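## Task

The door linking the two rooms cannot be opened. The bin of loose parts has already come through the pass box and sits on the floor just in front of it. Get the bin onto the bench so that its entire bottom rests on the bench top. The pass box goes through the wall, and neither of its doors unlocks until the opposite one is completely closed; at the end both doors must be completely closed. Release the bin and back away afterwards. If either robot tips over or is left leaning, the task fails.

## Robot and tools

ROBOTS. Two identical Hello Robot Stretch 4 units, r1 and r2. Each has an omni-wheel base, a lift sliding on a mast, one arm that telescopes forward, a wrist with yaw, pitch and roll joints, and a two-finger gripper. It stands about 1.6 m tall, and no part of the base rim is more than 0.23 m from the base origin. Cameras per robot: <name>_head_camera, <name>_head_left_camera, <name>_head_right_camera, <name>_wrist_camera.

FRAMES. Base frame: origin on the floor below the base centre, x ahead, y to the left, z up. hand_pose is a fixed point between the open fingertips, given in this frame; with all wrist joints at 0 its axes line up with the base frame. Its printed value may be slightly off. The odometry frame is the base frame as it was when the scene began. Every robot reports only in its own frames, so where the two stand relative to each other can only be judged from images, lidar_m and wrist_depth_mm.

execute_actions. Argument "actions" is a list holding a single action or nothing (nothing just returns state and images). The action is an object keyed "r1" and/or "r2"; each robot gets its own object. Inside it: "base", "joints", or both, plus optional "pace" and "contact_limits"; or else "end_of_arm" by itself. All motions in one action begin at the same moment and may finish at different times.
- "base" holds exactly one key, a relative move counted from where the base last reported itself: translate_m (metres along x, forward positive, -2 to 2), strafe_m (metres along y, left positive, -2 to 2) or rotate_rad (radians, counter-clockwise seen from above positive, -3.2 to 3.2).
- "joints" holds absolute targets by name: lift_m 0 to 1.2 m; arm_m 0 to 0.55 m extension; wrist_yaw_rad -1.134 to 4.276 (0 straight ahead, positive turns left, 3.14 stowed back, over 3.4 the arm may block it); wrist_pitch_rad -1.117 to 4.259 (0 level, 1.57 pointing down); wrist_roll_rad -1.117 to 4.259 (0 puts both fingers level, positive turns clockwise viewed from behind the gripper); gripper_m -0.038 to 0.141 m fingertip gap (negative means the fingers squeeze each other). Done tolerances: 0.004 for lift, arm and gripper, 0.02 for yaw and roll, 0.05 for pitch. A joint target past its range is clipped and reported; any other bad value or unknown key rejects the whole call with nothing moving.
- "pace": "slow", "default", "fast" or "max" (base up to 0.1/0.3/0.4/0.6 m/s and 1/2/3/4 rad/s; with the lift above 0.2 the base is slowed further, to 0.3 m/s and 1 rad/s at 1.2).
- "contact_limits": {"arm_m": value} from 0 (gentlest) to 0.75 (firmest), 0.5 if absent; the arm stops once it pushes that hard.
- "end_of_arm": "enable_torque" re-powers a wrist or gripper motor that shut off; it then stays where it is.
No action runs over 15 s. "cameras" chooses images (omitted, null or ["all"] gives every camera, [] gives none). A robot or joint left out of an action may still be driving at its earlier target. Once a result reports a stop, the rest of that reply's execute_actions, wait and finished_scene calls in the scene are skipped.

wait: {"seconds": 0 to 10}; commands nothing new and returns state and images. zoom_image: camera name plus region [x0, y0, x1, y1] in pixels of that camera's most recent full image, top-left is (0, 0), at most 504 by 504. finished_scene: pass the current scene number; it is final, waits for the last command to settle, reports success and hands over the next task.

RESULT LINES. base_status and joint_status: "done"; "off_target" (resting short, may still push); "contact_stop_at_<key>" (blocked, target dropped, and that lift, arm or wheels go slack, so a lift may sag or a base may roll); "limit_stop_at_<name>", including "limit_stop_at_tilt" (leaning over 6 degrees: lift, arm and wheels slack and deaf until upright) and "limit_stop_at_own_body" (about to hit itself; you can back away from the body); "time_out"; "torque_fault" (wrist or gripper motor overloaded, e.g. pressed by a move or carrying over about 2 kg level; it is limp until enable_torque). Slack parts hold again when next commanded. on_its_own covers uncommanded things; its "held at" is the held target, not the position. joint_positions, hand_pose, base_odometry (wheel count only, so slip counts; heading -3.142 to 3.142, left positive). turned_by_wheels vs turned_by_imu: a gap over about 0.1 rad suggests a collision or slip, and the heading error is roughly wheels minus imu. base_tilt in degrees, forward and right positive, with a fixed per-robot bias up to 1.5. lidar_m: 12 ranges in metres, 30-degree sectors, first straight ahead, going counter-clockwise (4th left, 7th back, 10th right); "-" means nothing seen or closer than 0.25 m; it sees from about 0.15 m up, misses glass, thin legs and much behind, and sees the other robot. wrist_depth_mm: 7 by 7 grid from top left, 100 to 2000 mm, "-" unknown. motor_effort: percent of maximum, positive toward larger joint values, peak in brackets (noisy); for wheel_0, wheel_1, wheel_2 positive turns the base right. "pictures" lists image order.

HANDLING. To grasp, command gripper_m below the object's width; going lower squeezes harder and pulls the object in. Only a clear change in gripper effort shows a firm grip. Fingertips stuck on a surface: raise the lift. To unfold at the start, send lift_m 0.4 with wrist_yaw_rad 0 together.

AVOID. Any hard press between robots fails at once; once bases touch, even millimetres more drive is too much. Two robots given the same move can differ by about 3 cm per metre, which strains a shared load and can tip one. Turning or driving with over 1 kg held and arm_m above 0.2 risks tipping, worse at high pace; steady pushing with a high gripper or high contact limit does too. Also avoid drops, slips, slams, hard hits, torque faults, and leaving any robot tilted. Loose objects may occasionally get a brief shove.

Each tool is called after "Request:" as a command line: name --argument value for each argument, lists and objects as JSON in quotes; but a table of rows of numbers goes row by row, as --pt "numbers of a row", without its own name.

## Session

Request:
execute_actions --actions '[]'

Scene clock: 0.00 s.
r1.base_odometry: x=+0.000 y=+0.000 heading=+0.000 (m, m, rad; r1's odometry frame)
r1.turned_by_wheels: +0.000 (rad since the last result)
r1.turned_by_imu: +0.000 (rad since the last result)
r1.base_tilt: forward=-0.3 right=-0.1 (deg)
r1.lidar_m: 0.78 0.80 0.69 0.64 0.66 0.90 1.71 2.19 2.37 3.63 1.16 0.83
r1.base_status: not commanded
r1.joint_positions: lift_m=+0.235 arm_m=-0.003 wrist_yaw_rad=+3.100 wrist_pitch_rad=+0.020 wrist_roll_rad=-0.003 gripper_m=+0.057
r1.joint_status: not commanded
r1.motor_effort: lift_m=+21 arm_m=-1 wrist_yaw_rad=+0 wrist_pitch_rad=-7 wrist_roll_rad=-2 gripper_m=-3 wheel_0=+0 wheel_1=+0 wheel_2=+0 (%)
r1.hand_pose: x=-0.1162 y=+0.0993 z=+0.4075 quat_wxyz=(+0.021, -0.010, -0.001, +1.000) (m; r1's base frame)
r1.wrist_depth_mm: - 144 - - 1708 976 715 / - 122 208 - 1756 1008 723 / - 123 172 - 1808 1025 723 / 121 146 273 - 1863 1042 732 / 224 - - - 1708 1042 741 / 233 1499 1205 1308 202 931 741 / 227 1042 960 - 976 854 759
r2.base_odometry: x=+0.000 y=+0.000 heading=+0.000 (m, m, rad; r2's odometry frame)
r2.turned_by_wheels: +0.000 (rad since the last result)
r2.turned_by_imu: +0.000 (rad since the last result)
r2.base_tilt: forward=-0.4 right=-1.0 (deg)
r2.lidar_m: 0.86 1.27 3.27 2.33 2.00 2.26 1.34 1.03 0.99 1.07 0.81 0.79
r2.base_status: not commanded
r2.joint_positions: lift_m=+0.167 arm_m=-0.001 wrist_yaw_rad=+3.040 wrist_pitch_rad=+0.003 wrist_roll_rad=+0.016 gripper_m=+0.057
r2.joint_status: not commanded
r2.motor_effort: lift_m=+18 arm_m=-1 wrist_yaw_rad=-1 wrist_pitch_rad=-5 wrist_roll_rad=-1 gripper_m=-3 wheel_0=-1 wheel_1=+0 wheel_2=+0 (%)
r2.hand_pose: x=-0.1082 y=+0.1163 z=+0.3438 quat_wxyz=(+0.051, -0.001, +0.008, +0.999) (m; r2's base frame)
r2.wrist_depth_mm: - 143 1618 - - - - / 106 143 1661 1983 - - - / 112 144 264 - - - - / 142 171 1576 - - - - / 1042 1255 1499 - - - - / 1008 1182 196 1205 200 1182 1182 / 831 768 854 - 820 768 820
pictures: r1_head_camera, r1_head_left_camera, r1_head_right_camera, r1_wrist_camera, r2_head_camera, r2_head_left_camera, r2_head_right_camera, r2_wrist_camera
Images, in order (width x height): r1_head_camera 420x560, r1_head_left_camera 420x672, r1_head_right_camera 420x672, r1_wrist_camera 616x392, r2_head_camera 420x560, r2_head_left_camera 420x672, r2_head_right_camera 420x672, r2_wrist_camera 616x392.

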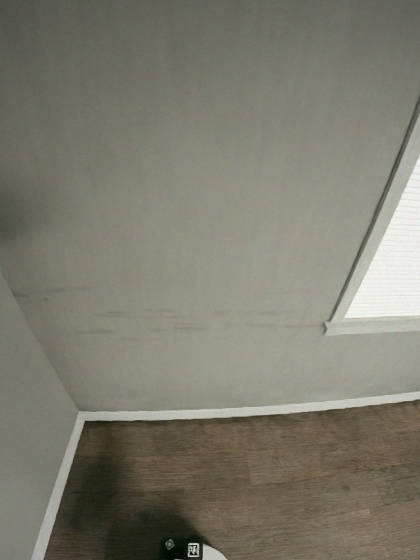

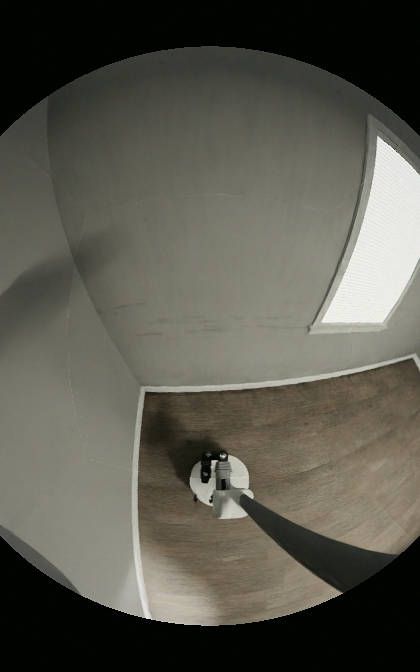

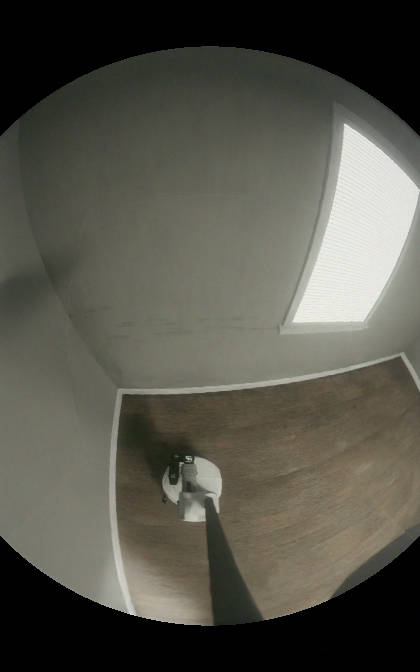

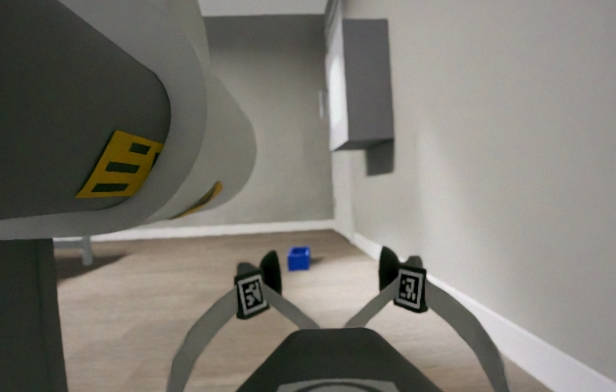

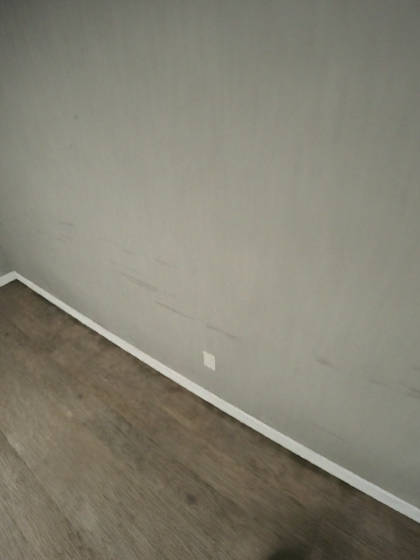

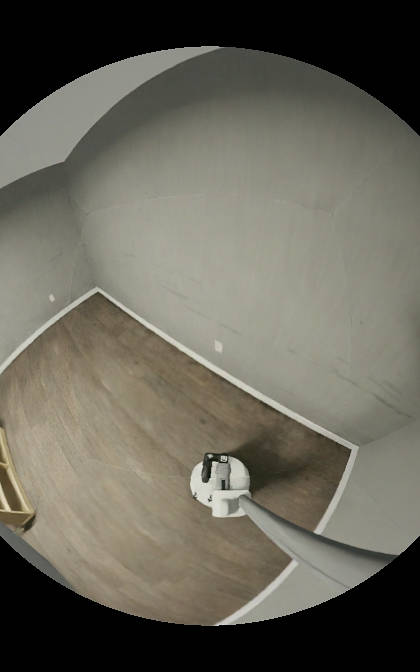

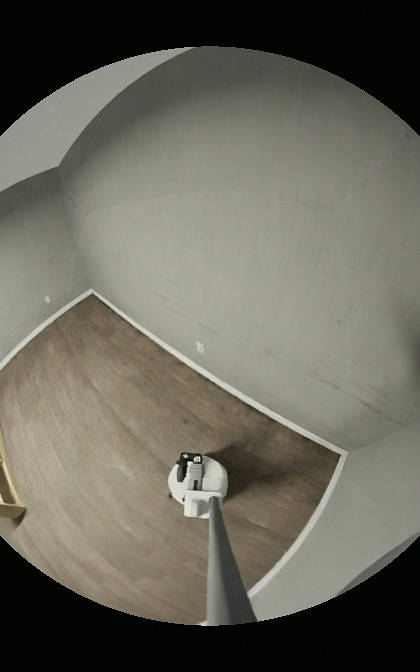

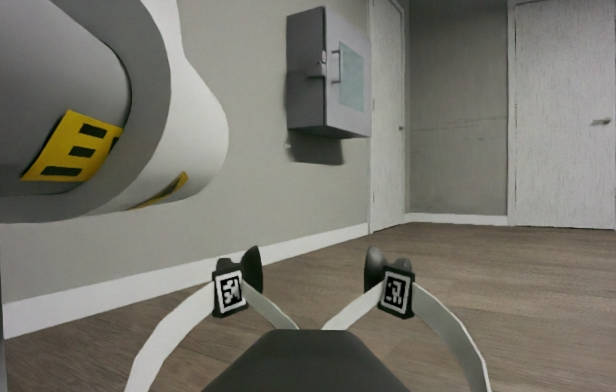

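Request:
execute_actions --actions '[{"r1":{"base":{"rotate_rad":-3.1},"joints":{"lift_m":0.4,"wrist_yaw_rad":0,"gripper_m":0.14},"pace":"fast"},"r2":{"base":{"rotate_rad":2.5},"pace":"fast"}}]' --cameras '[]'

Request:
execute_actions --actions '[{"r1":{"base":{"translate_m":1.1},"joints":{"wrist_pitch_rad":1.0},"pace":"fast"},"r2":{"base":{"translate_m":1.0},"pace":"fast"}}]' --cameras '["r1_head_camera","r1_head_left_camera","r1_wrist_camera","r2_head_left_camera"]'

Scene clock: 3.20 s.
r1.base_odometry: x=+0.000 y=+0.000 heading=-3.100 (m, m, rad; r1's odometry frame)
r1.turned_by_wheels: -3.100 (rad since the last result)
r1.turned_by_imu: -3.080 (rad since the last result)
r1.base_tilt: forward=-0.3 right=-0.1 (deg)
r1.lidar_m: 1.70 2.18 2.57 3.17 1.12 0.84 0.78 0.83 0.67 0.64 0.65 0.90
r1.base_status: done
r1.joint_positions: lift_m=+0.400 arm_m=-0.003 wrist_yaw_rad=+0.000 wrist_pitch_rad=+0.020 wrist_roll_rad=-0.003 gripper_m=+0.140
r1.joint_status: all done
r1.motor_effort: lift_m=+24(25) arm_m=-1(0) wrist_yaw_rad=-2(14) wrist_pitch_rad=-5(7) wrist_roll_rad=-2(2) gripper_m=+0(4) wheel_0=+0(8) wheel_1=+0(9) wheel_2=+0(7) (%)
r1.hand_pose: x=+0.4569 y=-0.0873 z=+0.5723 quat_wxyz=(+1.000, -0.002, +0.010, +0.000) (m; r1's base frame)
r1.wrist_depth_mm: - - - - 1430 1160 798 / - - - - 1430 1205 809 / - - - - 1499 1205 820 / 1983 - - - - 1255 842 / - - - - - 1098 842 / 1808 1983 1618 1708 1499 1025 854 / 1336 1308 1366 - 1281 1138 854
r2.base_odometry: x=+0.000 y=+0.000 heading=+2.500 (m, m, rad; r2's odometry frame)
r2.turned_by_wheels: +2.500 (rad since the last result)
r2.turned_by_imu: +2.488 (rad since the last result)
r2.base_tilt: forward=-0.5 right=-1.1 (deg)
r2.lidar_m: 3.91 1.58 1.07 1.00 1.03 0.86 0.79 0.83 1.07 2.47 2.76 2.00
r2.base_status: done
r2.joint_positions: lift_m=+0.167 arm_m=-0.001 wrist_yaw_rad=+3.040 wrist_pitch_rad=+0.003 wrist_roll_rad=+0.016 gripper_m=+0.057
r2.joint_status: not commanded
r2.motor_effort: lift_m=+18(18) arm_m=-1(1) wrist_yaw_rad=-1(2) wrist_pitch_rad=-5(5) wrist_roll_rad=-1(1) gripper_m=-3(3) wheel_0=-1(11) wheel_1=+0(7) wheel_2=+0(12) (%)
r2.hand_pose: x=-0.1082 y=+0.1163 z=+0.3438 quat_wxyz=(+0.051, -0.001, +0.008, +0.999) (m; r2's base frame)
r2.wrist_depth_mm: - 143 904 931 946 1008 1042 / 106 143 891 946 976 1008 1025 / 112 144 265 946 976 1008 1042 / 142 171 904 946 991 1008 1042 / 866 878 904 960 960 1025 1042 / 854 878 196 946 201 1025 1042 / 831 778 866 - 820 778 820
pictures: none
No camera images: the call's "cameras" was empty. Leave "cameras" out to get every camera's image.

Scene clock: 7.30 s.
r1.base_odometry: x=-1.099 y=-0.046 heading=-3.100 (m, m, rad; r1's odometry frame)
r1.turned_by_wheels: +0.000 (rad since the last result)
r1.turned_by_imu: -0.004 (rad since the last result)
r1.base_tilt: forward=-0.2 right=+0.0 (deg)
r1.lidar_m: 2.44 1.82 1.44 2.69 2.73 1.96 1.89 0.93 0.67 0.63 0.67 0.70
r1.base_status: done
r1.joint_positions: lift_m=+0.400 arm_m=-0.003 wrist_yaw_rad=+0.000 wrist_pitch_rad=+1.001 wrist_roll_rad=-0.003 gripper_m=+0.140
r1.joint_status: all done
r1.motor_effort: lift_m=+24(24) arm_m=-1(0) wrist_yaw_rad=-1(3) wrist_pitch_rad=-2(2) wrist_roll_rad=-2(2) gripper_m=+4(0) wheel_0=-2(5) wheel_1=-1(10) wheel_2=+0(12) (%)
r1.hand_pose: x=+0.3239 y=-0.0874 z=+0.3350 quat_wxyz=(+0.877, -0.001, +0.480, +0.001) (m; r1's base frame)
r1.wrist_depth_mm: 1008 991 946 904 891 878 768 / 891 854 842 788 778 788 750 / 778 768 750 732 715 707 691 / 699 691 676 661 647 634 627 / 634 621 609 603 591 574 574 / 574 569 539 544 525 517 525 / 535 525 521 - 504 496 488
r2.base_odometry: x=-0.801 y=+0.598 heading=+2.500 (m, m, rad; r2's odometry frame)
r2.turned_by_wheels: +0.000 (rad since the last result)
r2.turned_by_imu: -0.002 (rad since the last result)
r2.base_tilt: forward=-0.5 right=-1.0 (deg)
r2.lidar_m: 2.92 1.31 1.06 1.06 1.09 1.42 1.77 1.83 2.38 3.21 1.21 1.15
r2.base_status: done
r2.joint_positions: lift_m=+0.167 arm_m=-0.001 wrist_yaw_rad=+3.040 wrist_pitch_rad=+0.003 wrist_roll_rad=+0.016 gripper_m=+0.057
r2.joint_status: not commanded
r2.motor_effort: lift_m=+18(18) arm_m=-1(1) wrist_yaw_rad=-2(2) wrist_pitch_rad=-6(6) wrist_roll_rad=-1(1) gripper_m=-3(3) wheel_0=+0(6) wheel_1=+0(7) wheel_2=+1(13) (%)
r2.hand_pose: x=-0.1082 y=+0.1163 z=+0.3438 quat_wxyz=(+0.051, -0.001, +0.008, +0.999) (m; r2's base frame)
r2.wrist_depth_mm: - 143 1863 1863 1921 1618 1205 / 106 144 1863 1921 1983 1661 1255 / 112 144 264 1863 - 1661 1205 / 143 171 1863 1921 - 1618 1205 / 1756 1808 1808 1921 1983 1576 1205 / 1182 1229 198 1182 200 1182 1118 / 842 768 866 - 831 768 842
pictures: r1_head_camera, r1_head_left_camera, r1_wrist_camera, r2_head_left_camera
Images, in order (width x height): r1_head_camera 420x560, r1_head_left_camera 420x672, r1_wrist_camera 616x392, r2_head_left_camera 420x672.

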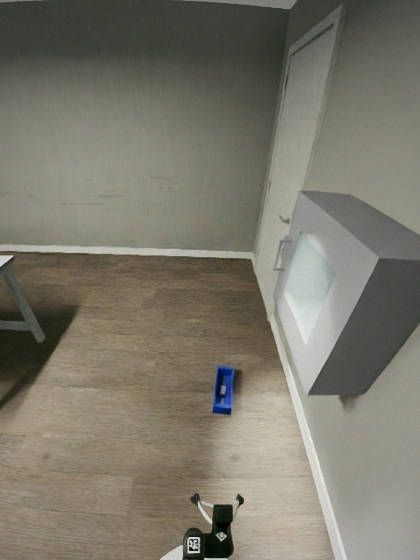

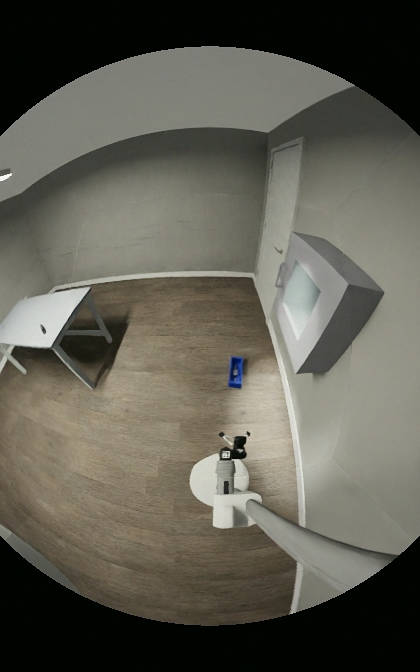

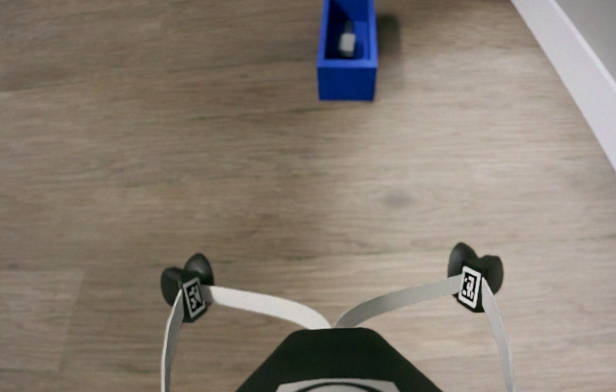

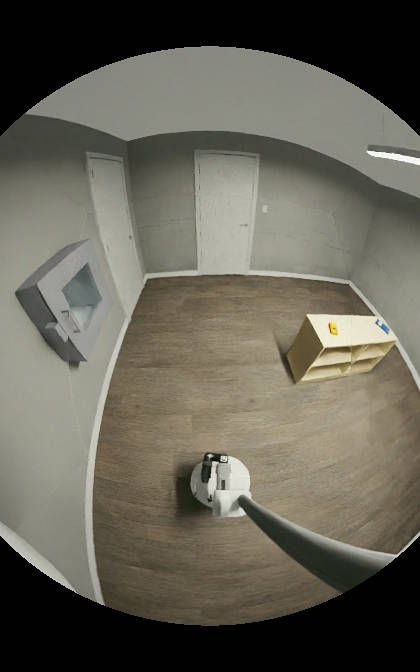

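Request:
execute_actions --actions '[{"r1":{"base":{"translate_m":0.45},"joints":{"wrist_pitch_rad":1.57,"arm_m":0.25,"lift_m":0.33},"pace":"fast"},"r2":{"base":{"rotate_rad":0.7},"pace":"fast"}}]' --cameras '["r1_head_camera","r1_head_right_camera","r1_wrist_camera","r2_head_camera"]'

Scene clock: 10.47 s.
r1.base_odometry: x=-1.549 y=-0.065 heading=-3.100 (m, m, rad; r1's odometry frame)
r1.turned_by_wheels: +0.000 (rad since the last result)
r1.turned_by_imu: -0.002 (rad since the last result)
r1.base_tilt: forward=-0.2 right=+0.0 (deg)
r1.lidar_m: 2.39 2.49 1.29 1.28 3.35 2.42 2.34 0.93 0.67 0.47 0.42 0.58
r1.base_status: done
r1.joint_positions: lift_m=+0.330 arm_m=+0.249 wrist_yaw_rad=+0.000 wrist_pitch_rad=+1.570 wrist_roll_rad=-0.003 gripper_m=+0.140
r1.joint_status: all done
r1.motor_effort: lift_m=+16(21) arm_m=+6(7) wrist_yaw_rad=+1(1) wrist_pitch_rad=+1(1) wrist_roll_rad=-2(2) gripper_m=+0(1) wheel_0=-1(5) wheel_1=-1(3) wheel_2=+0(12) (%)
r1.hand_pose: x=+0.4201 y=-0.0874 z=+0.2201 quat_wxyz=(+0.707, -0.001, +0.707, +0.001) (m; r1's base frame)
r1.wrist_depth_mm: 466 455 449 445 421 433 430 / 459 459 452 445 430 433 433 / 462 459 452 445 430 433 433 / 466 459 452 449 433 436 433 / 462 462 452 449 404 436 436 / 466 462 452 449 442 439 433 / 469 462 455 - 442 442 436
r2.base_odometry: x=-0.801 y=+0.598 heading=-3.083 (m, m, rad; r2's odometry frame)
r2.turned_by_wheels: +0.700 (rad since the last result)
r2.turned_by_imu: +0.696 (rad since the last result)
r2.base_tilt: forward=-0.5 right=-1.1 (deg)
r2.lidar_m: 1.08 1.05 1.05 1.16 1.69 1.78 1.92 2.83 3.19 1.13 1.29 2.92
r2.base_status: done
r2.joint_positions: lift_m=+0.167 arm_m=-0.001 wrist_yaw_rad=+3.040 wrist_pitch_rad=+0.003 wrist_roll_rad=+0.016 gripper_m=+0.057
r2.joint_status: not commanded
r2.motor_effort: lift_m=+18(18) arm_m=-1(1) wrist_yaw_rad=-1(2) wrist_pitch_rad=-7(6) wrist_roll_rad=-1(1) gripper_m=-4(5) wheel_0=+0(5) wheel_1=+0(7) wheel_2=+1(8) (%)
r2.hand_pose: x=-0.1082 y=+0.1163 z=+0.3438 quat_wxyz=(+0.051, -0.001, +0.008, +0.999) (m; r2's base frame)
r2.wrist_depth_mm: - 143 - - 1808 1618 1499 / 106 143 - - 1808 1618 1499 / 112 144 265 - 1863 1661 1499 / 143 171 - - 1808 1618 1499 / - - - - 1808 1661 1499 / 1205 1205 197 1205 200 1205 1205 / 842 778 854 - 820 768 831
pictures: r1_head_camera, r1_head_right_camera, r1_wrist_camera, r2_head_camera
Images, in order (width x height): r1_head_camera 420x560, r1_head_right_camera 420x672, r1_wrist_camera 616x392, r2_head_camera 420x560.

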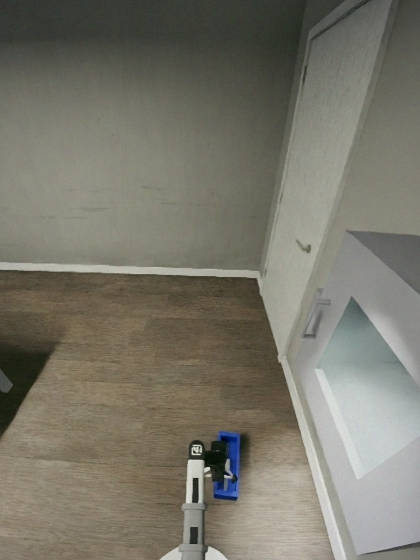

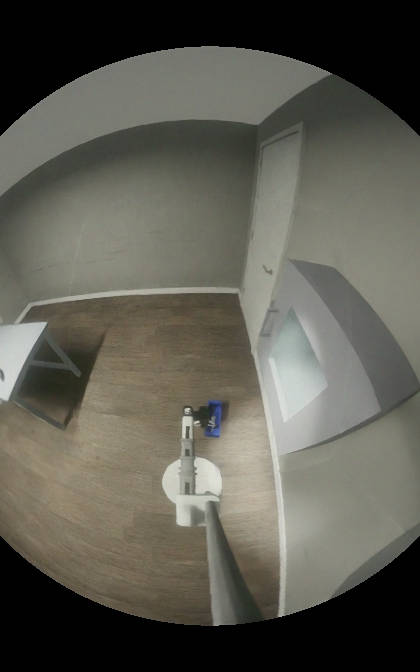

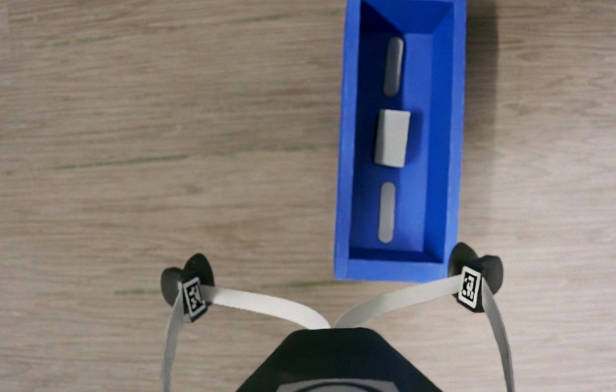

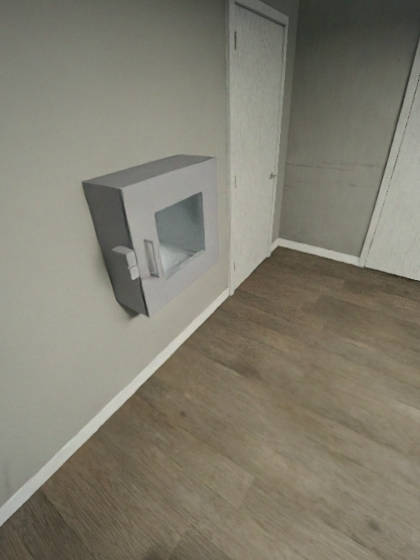

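Request:
execute_actions --actions '[{"r1":{"base":{"strafe_m":-0.06},"joints":{"arm_m":0.35,"lift_m":0.23}}}]' --cameras '["r1_wrist_camera"]'

Scene clock: 12.43 s.
r1.base_odometry: x=-1.551 y=-0.005 heading=-3.100 (m, m, rad; r1's odometry frame)
r1.turned_by_wheels: +0.000 (rad since the last result)
r1.turned_by_imu: -0.001 (rad since the last result)
r1.base_tilt: forward=-0.2 right=+0.0 (deg)
r1.lidar_m: 2.14 2.49 1.39 1.34 3.34 2.45 2.33 0.84 0.61 0.47 0.36 0.49
r1.base_status: done
r1.joint_positions: lift_m=+0.230 arm_m=+0.349 wrist_yaw_rad=+0.000 wrist_pitch_rad=+1.570 wrist_roll_rad=-0.003 gripper_m=+0.140
r1.joint_status: all done
r1.motor_effort: lift_m=+16(17) arm_m=+6(6) wrist_yaw_rad=-2(1) wrist_pitch_rad=+1(0) wrist_roll_rad=-2(2) gripper_m=+0(1) wheel_0=-2(8) wheel_1=+0(8) wheel_2=+0(4) (%)
r1.hand_pose: x=+0.5200 y=-0.0874 z=+0.1201 quat_wxyz=(+0.707, -0.001, +0.707, +0.001) (m; r1's base frame)
r1.wrist_depth_mm: 357 355 349 345 342 338 334 / 357 355 351 297 282 338 334 / 357 353 351 334 325 338 336 / 359 355 351 336 324 342 338 / 359 357 351 310 304 340 336 / 362 357 349 327 255 340 338 / 362 357 353 - 278 342 336
r2.base_odometry: x=-0.801 y=+0.598 heading=-3.083 (m, m, rad; r2's odometry frame)
r2.turned_by_wheels: +0.000 (rad since the last result)
r2.turned_by_imu: +0.000 (rad since the last result)
r2.base_tilt: forward=-0.4 right=-1.1 (deg)
r2.lidar_m: 1.07 1.05 1.07 1.14 1.68 1.77 1.90 2.80 3.21 1.16 1.28 2.92
r2.base_status: not commanded
r2.joint_positions: lift_m=+0.167 arm_m=-0.001 wrist_yaw_rad=+3.040 wrist_pitch_rad=+0.003 wrist_roll_rad=+0.016 gripper_m=+0.057
r2.joint_status: not commanded
r2.motor_effort: lift_m=+18(18) arm_m=-1(1) wrist_yaw_rad=-2(3) wrist_pitch_rad=-8(7) wrist_roll_rad=-1(1) gripper_m=-4(5) wheel_0=+0(0) wheel_1=+0(0) wheel_2=+1(1) (%)
r2.hand_pose: x=-0.1082 y=+0.1163 z=+0.3438 quat_wxyz=(+0.051, -0.001, +0.008, +0.999) (m; r2's base frame)
r2.wrist_depth_mm: - 143 - - 1921 1618 1499 / 106 143 - - 1863 1661 1464 / 112 144 265 - 1863 1661 1576 / 143 171 - - 1808 1708 1499 / - - - - 1808 1618 1499 / 1182 1229 197 1205 200 1205 1160 / 854 778 866 - 820 778 831
pictures: r1_wrist_camera
Images, in order (width x height): r1_wrist_camera 616x392.

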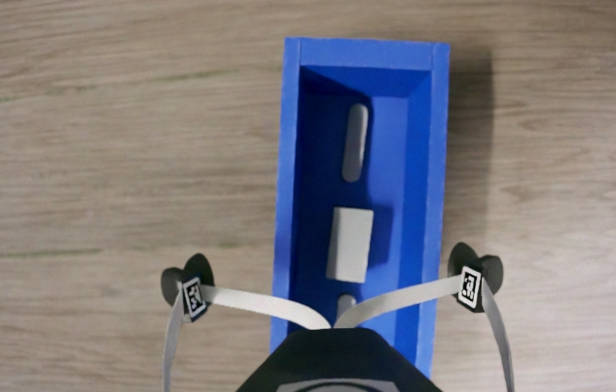

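Request:
execute_actions --actions '[{"r1":{"base":{"strafe_m":-0.016},"joints":{"arm_m":0.36}}}]' --cameras '[]'

Request:
execute_actions --actions '[{"r1":{"joints":{"lift_m":0.16}}}]' --cameras '["r1_wrist_camera"]'

Request:
execute_actions --actions '[{"r1":{"joints":{"gripper_m":0.04}}}]' --cameras '[]'

Request:
execute_actions --actions '[{"r1":{"joints":{"lift_m":0.35}}}]' --cameras '["r1_wrist_camera","r1_head_camera"]'

Scene clock: 14.27 s.
r1.base_odometry: x=-1.552 y=+0.011 heading=-3.100 (m, m, rad; r1's odometry frame)
r1.turned_by_wheels: +0.000 (rad since the last result)
r1.turned_by_imu: -0.001 (rad since the last result)
r1.base_tilt: forward=-0.2 right=-0.1 (deg)
r1.lidar_m: 2.12 2.49 1.40 1.33 3.37 2.45 2.33 0.82 0.59 0.51 0.34 0.48
r1.base_status: done
r1.joint_positions: lift_m=+0.230 arm_m=+0.359 wrist_yaw_rad=+0.000 wrist_pitch_rad=+1.570 wrist_roll_rad=-0.003 gripper_m=+0.140
r1.joint_status: all done
r1.motor_effort: lift_m=+16(16) arm_m=+6(7) wrist_yaw_rad=-1(2) wrist_pitch_rad=+0(1) wrist_roll_rad=-2(2) gripper_m=+0(2) wheel_0=-1(6) wheel_1=+0(5) wheel_2=+0(0) (%)
r1.hand_pose: x=+0.5300 y=-0.0874 z=+0.1201 quat_wxyz=(+0.707, -0.001, +0.707, +0.001) (m; r1's base frame)
r1.wrist_depth_mm: 357 353 349 345 342 338 336 / 357 353 349 259 256 340 336 / 357 355 349 325 334 338 336 / 359 355 351 334 336 342 336 / 362 357 351 306 336 340 338 / 362 357 260 306 255 340 338 / 362 357 353 - 345 342 338
r2.base_odometry: x=-0.801 y=+0.598 heading=-3.083 (m, m, rad; r2's odometry frame)
r2.turned_by_wheels: +0.000 (rad since the last result)
r2.turned_by_imu: +0.000 (rad since the last result)
r2.base_tilt: forward=-0.5 right=-1.1 (deg)
r2.lidar_m: 1.08 1.06 1.07 1.15 1.69 1.78 1.91 2.83 3.21 1.12 1.31 2.92
r2.base_status: not commanded
r2.joint_positions: lift_m=+0.167 arm_m=-0.001 wrist_yaw_rad=+3.040 wrist_pitch_rad=+0.003 wrist_roll_rad=+0.016 gripper_m=+0.057
r2.joint_status: not commanded
r2.motor_effort: lift_m=+18(18) arm_m=-1(1) wrist_yaw_rad=-1(1) wrist_pitch_rad=-7(6) wrist_roll_rad=+0(0) gripper_m=-4(5) wheel_0=+0(0) wheel_1=+0(0) wheel_2=+1(1) (%)
r2.hand_pose: x=-0.1082 y=+0.1163 z=+0.3438 quat_wxyz=(+0.051, -0.001, +0.008, +0.999) (m; r2's base frame)
r2.wrist_depth_mm: - 143 - - 1808 1618 1499 / 106 144 - - 1863 1661 1499 / 112 144 266 - 1808 1661 1499 / 142 171 - - 1808 1661 1464 / - - - - 1863 1618 1499 / 1205 1205 196 1229 200 1205 1182 / 842 768 854 - 820 768 831
pictures: none
No camera images: the call's "cameras" was empty. Leave "cameras" out to get every camera's image.

Scene clock: 15.53 s.
r1.base_odometry: x=-1.552 y=+0.011 heading=-3.100 (m, m, rad; r1's odometry frame)
r1.turned_by_wheels: +0.000 (rad since the last result)
r1.turned_by_imu: +0.000 (rad since the last result)
r1.base_tilt: forward=-0.3 right=-0.1 (deg)
r1.lidar_m: 2.13 2.49 1.37 1.36 3.35 2.46 2.31 0.84 0.58 0.47 0.33 0.46
r1.base_status: not commanded
r1.joint_positions: lift_m=+0.161 arm_m=+0.359 wrist_yaw_rad=+0.000 wrist_pitch_rad=+1.570 wrist_roll_rad=-0.003 gripper_m=+0.140
r1.joint_status: all done
r1.motor_effort: lift_m=+14(16) arm_m=+6(6) wrist_yaw_rad=+0(0) wrist_pitch_rad=+0(1) wrist_roll_rad=-2(2) gripper_m=-1(1) wheel_0=-1(1) wheel_1=+0(0) wheel_2=+0(0) (%)
r1.hand_pose: x=+0.5300 y=-0.0874 z=+0.0503 quat_wxyz=(+0.707, -0.001, +0.707, +0.001) (m; r1's base frame)
r1.wrist_depth_mm: 287 283 281 189 186 270 268 / 287 285 281 256 228 271 270 / 287 286 282 268 265 272 270 / 287 285 282 268 266 272 271 / 289 285 221 267 265 272 271 / 290 287 197 236 194 272 271 / 289 286 282 - 187 273 272
r2.base_odometry: x=-0.801 y=+0.598 heading=-3.083 (m, m, rad; r2's odometry frame)
r2.turned_by_wheels: +0.000 (rad since the last result)
r2.turned_by_imu: +0.000 (rad since the last result)
r2.base_tilt: forward=-0.6 right=-1.1 (deg)
r2.lidar_m: 1.06 1.06 1.08 1.16 1.70 1.78 1.92 2.82 3.20 1.15 1.29 2.93
r2.base_status: not commanded
r2.joint_positions: lift_m=+0.167 arm_m=-0.001 wrist_yaw_rad=+3.040 wrist_pitch_rad=+0.003 wrist_roll_rad=+0.016 gripper_m=+0.057
r2.joint_status: not commanded
r2.motor_effort: lift_m=+18(18) arm_m=-1(1) wrist_yaw_rad=-1(1) wrist_pitch_rad=-6(6) wrist_roll_rad=+1(0) gripper_m=-3(4) wheel_0=+0(0) wheel_1=+0(0) wheel_2=+1(1) (%)
r2.hand_pose: x=-0.1082 y=+0.1163 z=+0.3438 quat_wxyz=(+0.051, -0.001, +0.008, +0.999) (m; r2's base frame)
r2.wrist_depth_mm: - 143 - - 1808 1618 1499 / 106 143 - - 1921 1661 1499 / 112 144 267 - 1863 1661 1499 / 142 171 - - 1921 1708 1499 / - - - - 1808 1618 1499 / 1182 1205 197 1205 200 1182 1138 / 842 768 854 - 831 768 831
pictures: r1_wrist_camera
Images, in order (width x height): r1_wrist_camera 616x392.

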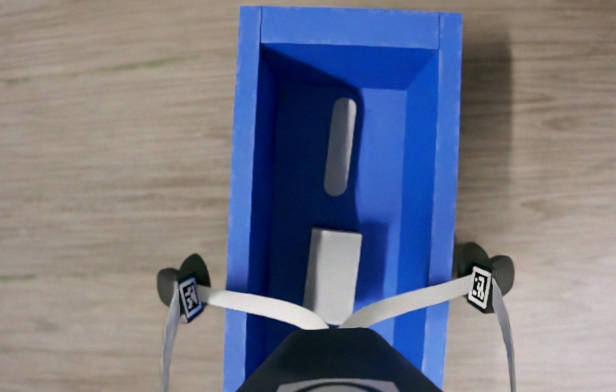

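Scene clock: 17.53 s.
r1.base_odometry: x=-1.552 y=+0.011 heading=-3.100 (m, m, rad; r1's odometry frame)
r1.turned_by_wheels: +0.000 (rad since the last result)
r1.turned_by_imu: -0.001 (rad since the last result)
r1.base_tilt: forward=-0.2 right=-0.1 (deg)
r1.lidar_m: 2.38 2.50 1.39 1.37 3.34 2.45 2.33 0.81 0.60 0.49 0.35 0.39
r1.base_status: not commanded
r1.joint_positions: lift_m=+0.160 arm_m=+0.359 wrist_yaw_rad=+0.000 wrist_pitch_rad=+1.570 wrist_roll_rad=-0.003 gripper_m=+0.041
r1.joint_status: all done
r1.motor_effort: lift_m=+18(18) arm_m=+6(6) wrist_yaw_rad=-2(1) wrist_pitch_rad=+0(2) wrist_roll_rad=-2(3) gripper_m=-32(35) wheel_0=-1(1) wheel_1=-1(0) wheel_2=+0(0) (%)
r1.hand_pose: x=+0.5299 y=-0.0874 z=+0.0499 quat_wxyz=(+0.707, -0.001, +0.707, +0.001) (m; r1's base frame)
r1.wrist_depth_mm: 283 282 186 172 170 267 266 / 285 282 231 249 221 268 264 / 286 282 235 251 249 268 266 / 286 282 237 251 249 270 267 / 287 283 239 251 249 268 267 / 289 283 183 220 250 175 267 / 287 283 202 - 170 271 -
r2.base_odometry: x=-0.801 y=+0.598 heading=-3.083 (m, m, rad; r2's odometry frame)
r2.turned_by_wheels: +0.000 (rad since the last result)
r2.turned_by_imu: +0.000 (rad since the last result)
r2.base_tilt: forward=-0.5 right=-1.0 (deg)
r2.lidar_m: 1.08 1.07 1.08 1.17 1.69 1.78 1.89 2.82 3.21 1.15 1.30 2.92
r2.base_status: not commanded
r2.joint_positions: lift_m=+0.167 arm_m=-0.001 wrist_yaw_rad=+3.040 wrist_pitch_rad=+0.003 wrist_roll_rad=+0.016 gripper_m=+0.057
r2.joint_status: not commanded
r2.motor_effort: lift_m=+18(18) arm_m=-1(1) wrist_yaw_rad=-2(1) wrist_pitch_rad=-7(6) wrist_roll_rad=+0(2) gripper_m=-5(5) wheel_0=+0(0) wheel_1=+0(0) wheel_2=+1(1) (%)
r2.hand_pose: x=-0.1082 y=+0.1163 z=+0.3438 quat_wxyz=(+0.051, -0.001, +0.008, +0.999) (m; r2's base frame)
r2.wrist_depth_mm: - 143 - - 1863 1661 1464 / 106 143 - - 1863 1708 1499 / 112 144 266 - 1863 1661 1499 / 143 171 - - 1921 1708 1537 / - - - - 1808 1618 1499 / 1182 1205 197 1182 200 1182 1182 / 854 759 854 - 820 778 831
pictures: none
No camera images: the call's "cameras" was empty. Leave "cameras" out to get every camera's image.

Scene clock: 19.40 s.
r1.base_odometry: x=-1.552 y=+0.011 heading=-3.100 (m, m, rad; r1's odometry frame)
r1.turned_by_wheels: +0.000 (rad since the last result)
r1.turned_by_imu: -0.001 (rad since the last result)
r1.base_tilt: forward=-0.3 right=-0.1 (deg)
r1.lidar_m: 0.38 2.50 1.39 1.36 3.37 2.44 2.33 0.83 0.57 0.49 0.35 0.36
r1.base_status: not commanded
r1.joint_positions: lift_m=+0.349 arm_m=+0.359 wrist_yaw_rad=+0.000 wrist_pitch_rad=+1.570 wrist_roll_rad=-0.003 gripper_m=+0.041
r1.joint_status: all done
r1.motor_effort: lift_m=+27(28) arm_m=+6(6) wrist_yaw_rad=-1(1) wrist_pitch_rad=+0(0) wrist_roll_rad=-3(3) gripper_m=-33(33) wheel_0=-1(1) wheel_1=+0(0) wheel_2=+0(0) (%)
r1.hand_pose: x=+0.5300 y=-0.0874 z=+0.2392 quat_wxyz=(+0.707, -0.001, +0.707, +0.001) (m; r1's base frame)
r1.wrist_depth_mm: 477 477 186 172 170 449 449 / 480 477 231 250 221 452 449 / 480 473 235 251 248 452 449 / 484 477 237 252 249 455 452 / 484 477 239 250 250 455 452 / 484 480 184 221 250 174 452 / 484 480 202 - 170 455 452
r2.base_odometry: x=-0.801 y=+0.598 heading=-3.083 (m, m, rad; r2's odometry frame)
r2.turned_by_wheels: +0.000 (rad since the last result)
r2.turned_by_imu: +0.000 (rad since the last result)
r2.base_tilt: forward=-0.5 right=-1.1 (deg)
r2.lidar_m: 1.07 1.06 1.08 1.15 1.72 1.78 1.91 2.82 3.20 1.15 1.30 2.92
r2.base_status: not commanded
r2.joint_positions: lift_m=+0.167 arm_m=-0.001 wrist_yaw_rad=+3.040 wrist_pitch_rad=+0.003 wrist_roll_rad=+0.016 gripper_m=+0.057
r2.joint_status: not commanded
r2.motor_effort: lift_m=+18(18) arm_m=-1(1) wrist_yaw_rad=-1(1) wrist_pitch_rad=-7(6) wrist_roll_rad=-2(1) gripper_m=-3(3) wheel_0=+0(0) wheel_1=+0(0) wheel_2=+1(1) (%)
r2.hand_pose: x=-0.1082 y=+0.1163 z=+0.3438 quat_wxyz=(+0.051, -0.001, +0.008, +0.999) (m; r2's base frame)
r2.wrist_depth_mm: - 143 - - 1808 1618 1499 / 106 143 - - 1863 1618 1464 / 112 144 265 - 1863 1661 1499 / 142 171 - - 1863 1576 1464 / - - - - 1756 1661 1499 / 1182 1205 198 1205 200 1160 1182 / 854 768 854 - 831 768 831
pictures: r1_head_camera, r1_wrist_camera
Images, in order (width x height): r1_head_camera 420x560, r1_wrist_camera 616x392.

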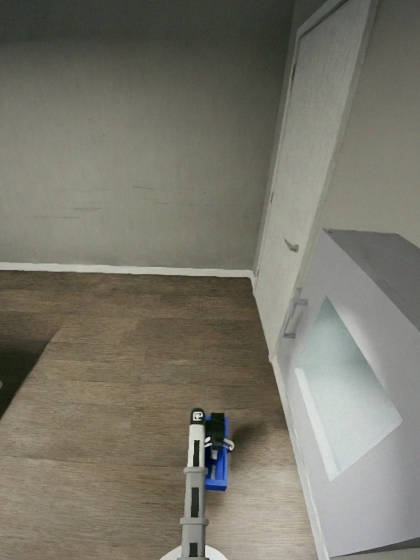

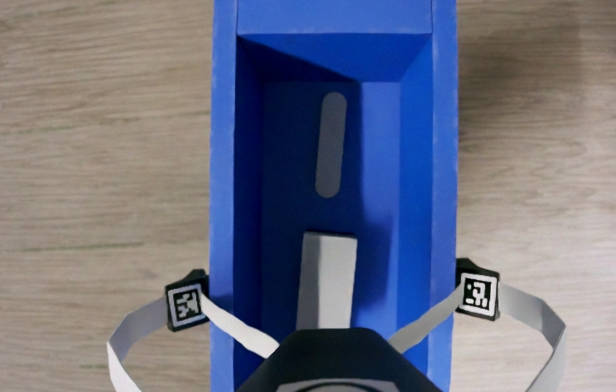

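Request:
execute_actions --actions '[{"r1":{"base":{"strafe_m":0.5},"joints":{"lift_m":1.1,"arm_m":0.15}}}]' --cameras '[]'

Request:
execute_actions --actions '[{"r1":{"base":{"rotate_rad":1.0},"pace":"slow"}}]' --cameras '["r1_head_left_camera","r1_head_camera"]'

Scene clock: 23.73 s.
r1.base_odometry: x=-1.531 y=-0.488 heading=-3.100 (m, m, rad; r1's odometry frame)
r1.turned_by_wheels: +0.000 (rad since the last result)
r1.turned_by_imu: -0.002 (rad since the last result)
r1.base_tilt: forward=-0.2 right=-0.1 (deg)
r1.lidar_m: 0.25 1.22 0.86 0.88 3.35 2.44 2.34 1.53 1.12 0.82 0.86 0.25
r1.base_status: done
r1.joint_positions: lift_m=+1.099 arm_m=+0.151 wrist_yaw_rad=+0.000 wrist_pitch_rad=+1.570 wrist_roll_rad=-0.003 gripper_m=+0.041
r1.joint_status: all done
r1.motor_effort: lift_m=+27(27) arm_m=-6(6) wrist_yaw_rad=-2(2) wrist_pitch_rad=-1(3) wrist_roll_rad=-2(3) gripper_m=-34(32) wheel_0=+0(8) wheel_1=+0(7) wheel_2=+0(0) (%)
r1.hand_pose: x=+0.3222 y=-0.0874 z=+0.9892 quat_wxyz=(+0.707, -0.001, +0.707, +0.001) (m; r1's base frame)
r1.wrist_depth_mm: 1255 1255 186 172 170 1182 1160 / 1281 1229 231 249 221 1182 1182 / 1281 1255 235 252 249 1182 1182 / 1255 1255 238 252 248 1182 1160 / 1255 1255 239 251 250 1205 1182 / 1255 1281 183 220 250 175 1182 / 1255 1281 202 - 170 1205 1182
r2.base_odometry: x=-0.801 y=+0.598 heading=-3.083 (m, m, rad; r2's odometry frame)
r2.turned_by_wheels: +0.000 (rad since the last result)
r2.turned_by_imu: -0.001 (rad since the last result)
r2.base_tilt: forward=-0.4 right=-1.1 (deg)
r2.lidar_m: 1.08 1.06 1.08 1.17 1.70 1.79 1.89 2.82 3.19 1.15 1.30 2.92
r2.base_status: not commanded
r2.joint_positions: lift_m=+0.167 arm_m=-0.001 wrist_yaw_rad=+3.040 wrist_pitch_rad=+0.003 wrist_roll_rad=+0.016 gripper_m=+0.057
r2.joint_status: not commanded
r2.motor_effort: lift_m=+18(18) arm_m=-1(1) wrist_yaw_rad=-2(1) wrist_pitch_rad=-5(6) wrist_roll_rad=+1(0) gripper_m=-5(4) wheel_0=+0(0) wheel_1=+0(0) wheel_2=+1(1) (%)
r2.hand_pose: x=-0.1082 y=+0.1163 z=+0.3438 quat_wxyz=(+0.051, -0.001, +0.008, +0.999) (m; r2's base frame)
r2.wrist_depth_mm: - 143 - - 1863 1708 1499 / 106 143 - - 1863 1661 1464 / 112 144 265 - 1863 1661 1499 / 142 171 - - 1863 1661 1537 / - - - - 1808 1618 1499 / 1182 1229 197 1205 200 1182 1138 / 842 778 854 - 820 759 831
pictures: none
No camera images: the call's "cameras" was empty. Leave "cameras" out to get every camera's image.

Scene clock: 26.03 s.
r1.base_odometry: x=-1.531 y=-0.488 heading=-2.100 (m, m, rad; r1's odometry frame)
r1.turned_by_wheels: +1.000 (rad since the last result)
r1.turned_by_imu: +0.993 (rad since the last result)
r1.base_tilt: forward=-0.3 right=-0.1 (deg)
r1.lidar_m: 0.25 0.87 3.29 2.43 2.32 1.62 1.11 0.83 0.84 1.11 2.39 0.25
r1.base_status: done
r1.joint_positions: lift_m=+1.099 arm_m=+0.151 wrist_yaw_rad=+0.000 wrist_pitch_rad=+1.570 wrist_roll_rad=-0.003 gripper_m=+0.041
r1.joint_status: not commanded
r1.motor_effort: lift_m=+27(27) arm_m=-6(6) wrist_yaw_rad=-2(0) wrist_pitch_rad=+1(1) wrist_roll_rad=-2(2) gripper_m=-34(34) wheel_0=+0(5) wheel_1=-1(5) wheel_2=+0(4) (%)
r1.hand_pose: x=+0.3222 y=-0.0874 z=+0.9892 quat_wxyz=(+0.707, -0.001, +0.707, +0.001) (m; r1's base frame)
r1.wrist_depth_mm: 1255 1255 186 172 170 1205 1182 / 1255 1255 230 250 221 1205 1182 / 1255 1229 235 252 249 1182 1182 / 1281 1255 236 251 249 1182 1160 / 1281 1255 238 250 250 1182 1182 / 1255 1255 183 220 250 174 1182 / 1255 1255 202 - 170 1205 1182
r2.base_odometry: x=-0.801 y=+0.598 heading=-3.083 (m, m, rad; r2's odometry frame)
r2.turned_by_wheels: +0.000 (rad since the last result)
r2.turned_by_imu: -0.001 (rad since the last result)
r2.base_tilt: forward=-0.4 right=-1.1 (deg)
r2.lidar_m: 1.07 1.05 1.07 1.13 1.69 1.77 1.89 2.83 3.22 1.14 1.29 2.92
r2.base_status: not commanded
r2.joint_positions: lift_m=+0.167 arm_m=-0.001 wrist_yaw_rad=+3.040 wrist_pitch_rad=+0.003 wrist_roll_rad=+0.016 gripper_m=+0.057
r2.joint_status: not commanded
r2.motor_effort: lift_m=+18(18) arm_m=-1(1) wrist_yaw_rad=-1(1) wrist_pitch_rad=-6(7) wrist_roll_rad=-1(1) gripper_m=-5(5) wheel_0=+0(0) wheel_1=+0(0) wheel_2=+1(1) (%)
r2.hand_pose: x=-0.1082 y=+0.1163 z=+0.3438 quat_wxyz=(+0.051, -0.001, +0.008, +0.999) (m; r2's base frame)
r2.wrist_depth_mm: - 143 - - 1921 1618 1464 / 106 143 - - 1808 1661 1464 / 112 145 265 - 1808 1708 1499 / 143 171 - - 1863 1661 1537 / - - - - 1808 1661 1537 / 1205 1205 197 1205 200 1182 1160 / 831 768 854 - 831 768 831
pictures: r1_head_camera, r1_head_left_camera
Images, in order (width x height): r1_head_camera 420x560, r1_head_left_camera 420x672.

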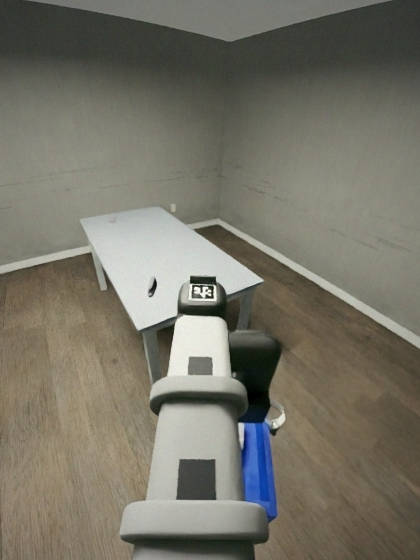

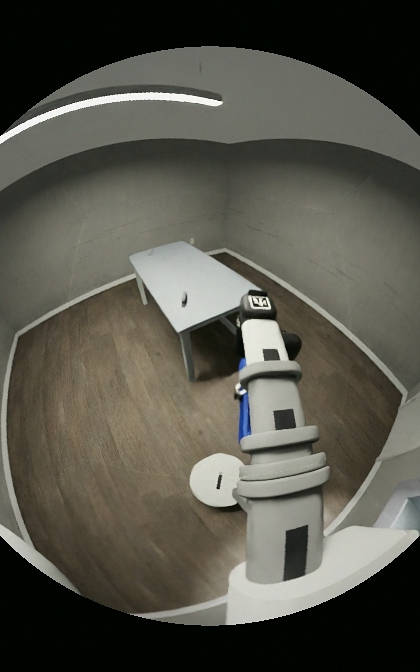

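Request:
execute_actions --actions '[{"r1":{"base":{"translate_m":0.6},"joints":{"arm_m":0.2}}}]' --cameras '[]'

Request:
execute_actions --actions '[{"r1":{"joints":{"arm_m":0.54}}}]' --cameras '["r1_head_right_camera","r1_wrist_camera"]'

Scene clock: 30.13 s.
r1.base_odometry: x=-1.834 y=-1.006 heading=-2.100 (m, m, rad; r1's odometry frame)
r1.turned_by_wheels: +0.000 (rad since the last result)
r1.turned_by_imu: -0.002 (rad since the last result)
r1.base_tilt: forward=-0.2 right=-0.1 (deg)
r1.lidar_m: 0.25 0.31 0.35 2.82 2.64 2.38 1.65 1.32 1.32 2.09 2.05 0.25
r1.base_status: done
r1.joint_positions: lift_m=+1.100 arm_m=+0.199 wrist_yaw_rad=+0.000 wrist_pitch_rad=+1.570 wrist_roll_rad=-0.003 gripper_m=+0.041
r1.joint_status: all done
r1.motor_effort: lift_m=+27(27) arm_m=+6(7) wrist_yaw_rad=-1(1) wrist_pitch_rad=+1(4) wrist_roll_rad=-2(2) gripper_m=-34(35) wheel_0=+1(4) wheel_1=-1(5) wheel_2=+1(8) (%)
r1.hand_pose: x=+0.3701 y=-0.0874 z=+0.9892 quat_wxyz=(+0.707, -0.001, +0.707, +0.001) (m; r1's base frame)
r1.wrist_depth_mm: 469 466 186 172 170 809 1182 / 466 462 231 250 221 1182 1182 / 459 466 235 252 248 1182 1182 / 469 466 237 252 249 1182 1160 / 473 466 238 251 250 1182 1182 / 473 469 183 220 250 174 1182 / 1281 1229 202 - 170 1182 1205
r2.base_odometry: x=-0.801 y=+0.598 heading=-3.083 (m, m, rad; r2's odometry frame)
r2.turned_by_wheels: +0.000 (rad since the last result)
r2.turned_by_imu: -0.001 (rad since the last result)
r2.base_tilt: forward=-0.5 right=-1.1 (deg)
r2.lidar_m: 1.08 1.04 1.06 1.17 1.71 1.78 1.90 2.82 3.20 1.16 1.28 2.92
r2.base_status: not commanded
r2.joint_positions: lift_m=+0.167 arm_m=-0.001 wrist_yaw_rad=+3.040 wrist_pitch_rad=+0.003 wrist_roll_rad=+0.016 gripper_m=+0.057
r2.joint_status: not commanded
r2.motor_effort: lift_m=+18(18) arm_m=-1(1) wrist_yaw_rad=-1(2) wrist_pitch_rad=-7(6) wrist_roll_rad=+0(1) gripper_m=-5(4) wheel_0=+0(0) wheel_1=+0(0) wheel_2=+1(1) (%)
r2.hand_pose: x=-0.1082 y=+0.1163 z=+0.3438 quat_wxyz=(+0.051, -0.001, +0.008, +0.999) (m; r2's base frame)
r2.wrist_depth_mm: - 143 - - 1863 1661 1537 / 106 143 - - 1863 1618 1499 / 112 144 266 - 1808 1618 1464 / 142 171 - - 1863 1661 1499 / - - - - 1756 1708 1499 / 1205 1205 197 1182 200 1182 1182 / 842 768 854 - 820 768 831
pictures: none
No camera images: the call's "cameras" was empty. Leave "cameras" out to get every camera's image.

Scene clock: 32.27 s.
r1.base_odometry: x=-1.834 y=-1.006 heading=-2.100 (m, m, rad; r1's odometry frame)
r1.turned_by_wheels: +0.000 (rad since the last result)
r1.turned_by_imu: -0.001 (rad since the last result)
r1.base_tilt: forward=-0.3 right=-0.1 (deg)
r1.lidar_m: 0.36 0.31 0.35 2.83 2.65 2.36 1.64 1.31 1.34 2.07 2.05 0.54
r1.base_status: not commanded
r1.joint_positions: lift_m=+1.100 arm_m=+0.539 wrist_yaw_rad=+0.000 wrist_pitch_rad=+1.570 wrist_roll_rad=-0.003 gripper_m=+0.041
r1.joint_status: all done
r1.motor_effort: lift_m=+26(26) arm_m=+6(7) wrist_yaw_rad=-3(2) wrist_pitch_rad=+1(0) wrist_roll_rad=-2(2) gripper_m=-33(29) wheel_0=+1(1) wheel_1=-1(1) wheel_2=+1(1) (%)
r1.hand_pose: x=+0.7101 y=-0.0874 z=+0.9892 quat_wxyz=(+0.707, -0.001, +0.707, +0.001) (m; r1's base frame)
r1.wrist_depth_mm: 466 462 186 172 170 1182 1160 / 469 462 231 251 221 1205 1182 / 469 462 235 251 249 1182 1182 / 469 466 236 252 249 445 1182 / 469 466 239 251 249 442 1182 / 469 466 184 220 250 174 1182 / 455 466 202 - 170 1182 1182
r2.base_odometry: x=-0.801 y=+0.598 heading=-3.083 (m, m, rad; r2's odometry frame)
r2.turned_by_wheels: +0.000 (rad since the last result)
r2.turned_by_imu: +0.000 (rad since the last result)
r2.base_tilt: forward=-0.5 right=-1.0 (deg)
r2.lidar_m: 1.07 1.05 1.07 1.16 1.69 1.79 1.93 2.81 3.20 1.14 1.29 2.93
r2.base_status: not commanded
r2.joint_positions: lift_m=+0.167 arm_m=-0.001 wrist_yaw_rad=+3.040 wrist_pitch_rad=+0.003 wrist_roll_rad=+0.016 gripper_m=+0.057
r2.joint_status: not commanded
r2.motor_effort: lift_m=+18(18) arm_m=-1(1) wrist_yaw_rad=+0(1) wrist_pitch_rad=-8(7) wrist_roll_rad=+2(1) gripper_m=-4(2) wheel_0=+0(1) wheel_1=+0(0) wheel_2=+1(1) (%)
r2.hand_pose: x=-0.1082 y=+0.1163 z=+0.3438 quat_wxyz=(+0.051, -0.001, +0.008, +0.999) (m; r2's base frame)
r2.wrist_depth_mm: - 143 - - 1863 1661 1499 / 106 143 - - 1921 1661 1499 / 112 144 266 - 1863 1661 1499 / 143 171 - - 1863 1661 1499 / - - - - 1756 1661 1464 / 1205 1205 197 1205 200 1182 1182 / 842 778 866 - 831 778 842
pictures: r1_head_right_camera, r1_wrist_camera
Images, in order (width x height): r1_head_right_camera 420x672, r1_wrist_camera 616x392.

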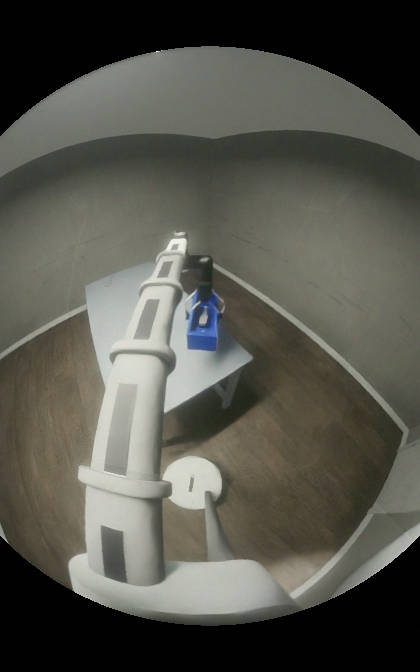

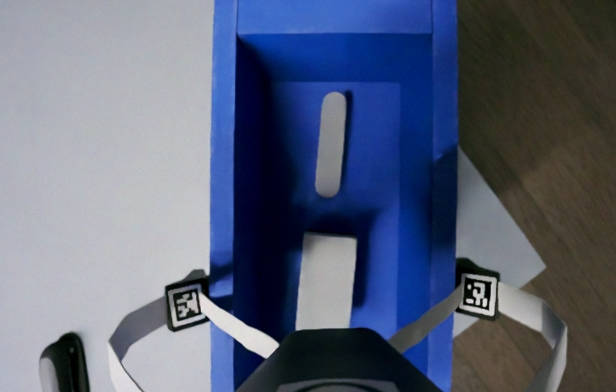

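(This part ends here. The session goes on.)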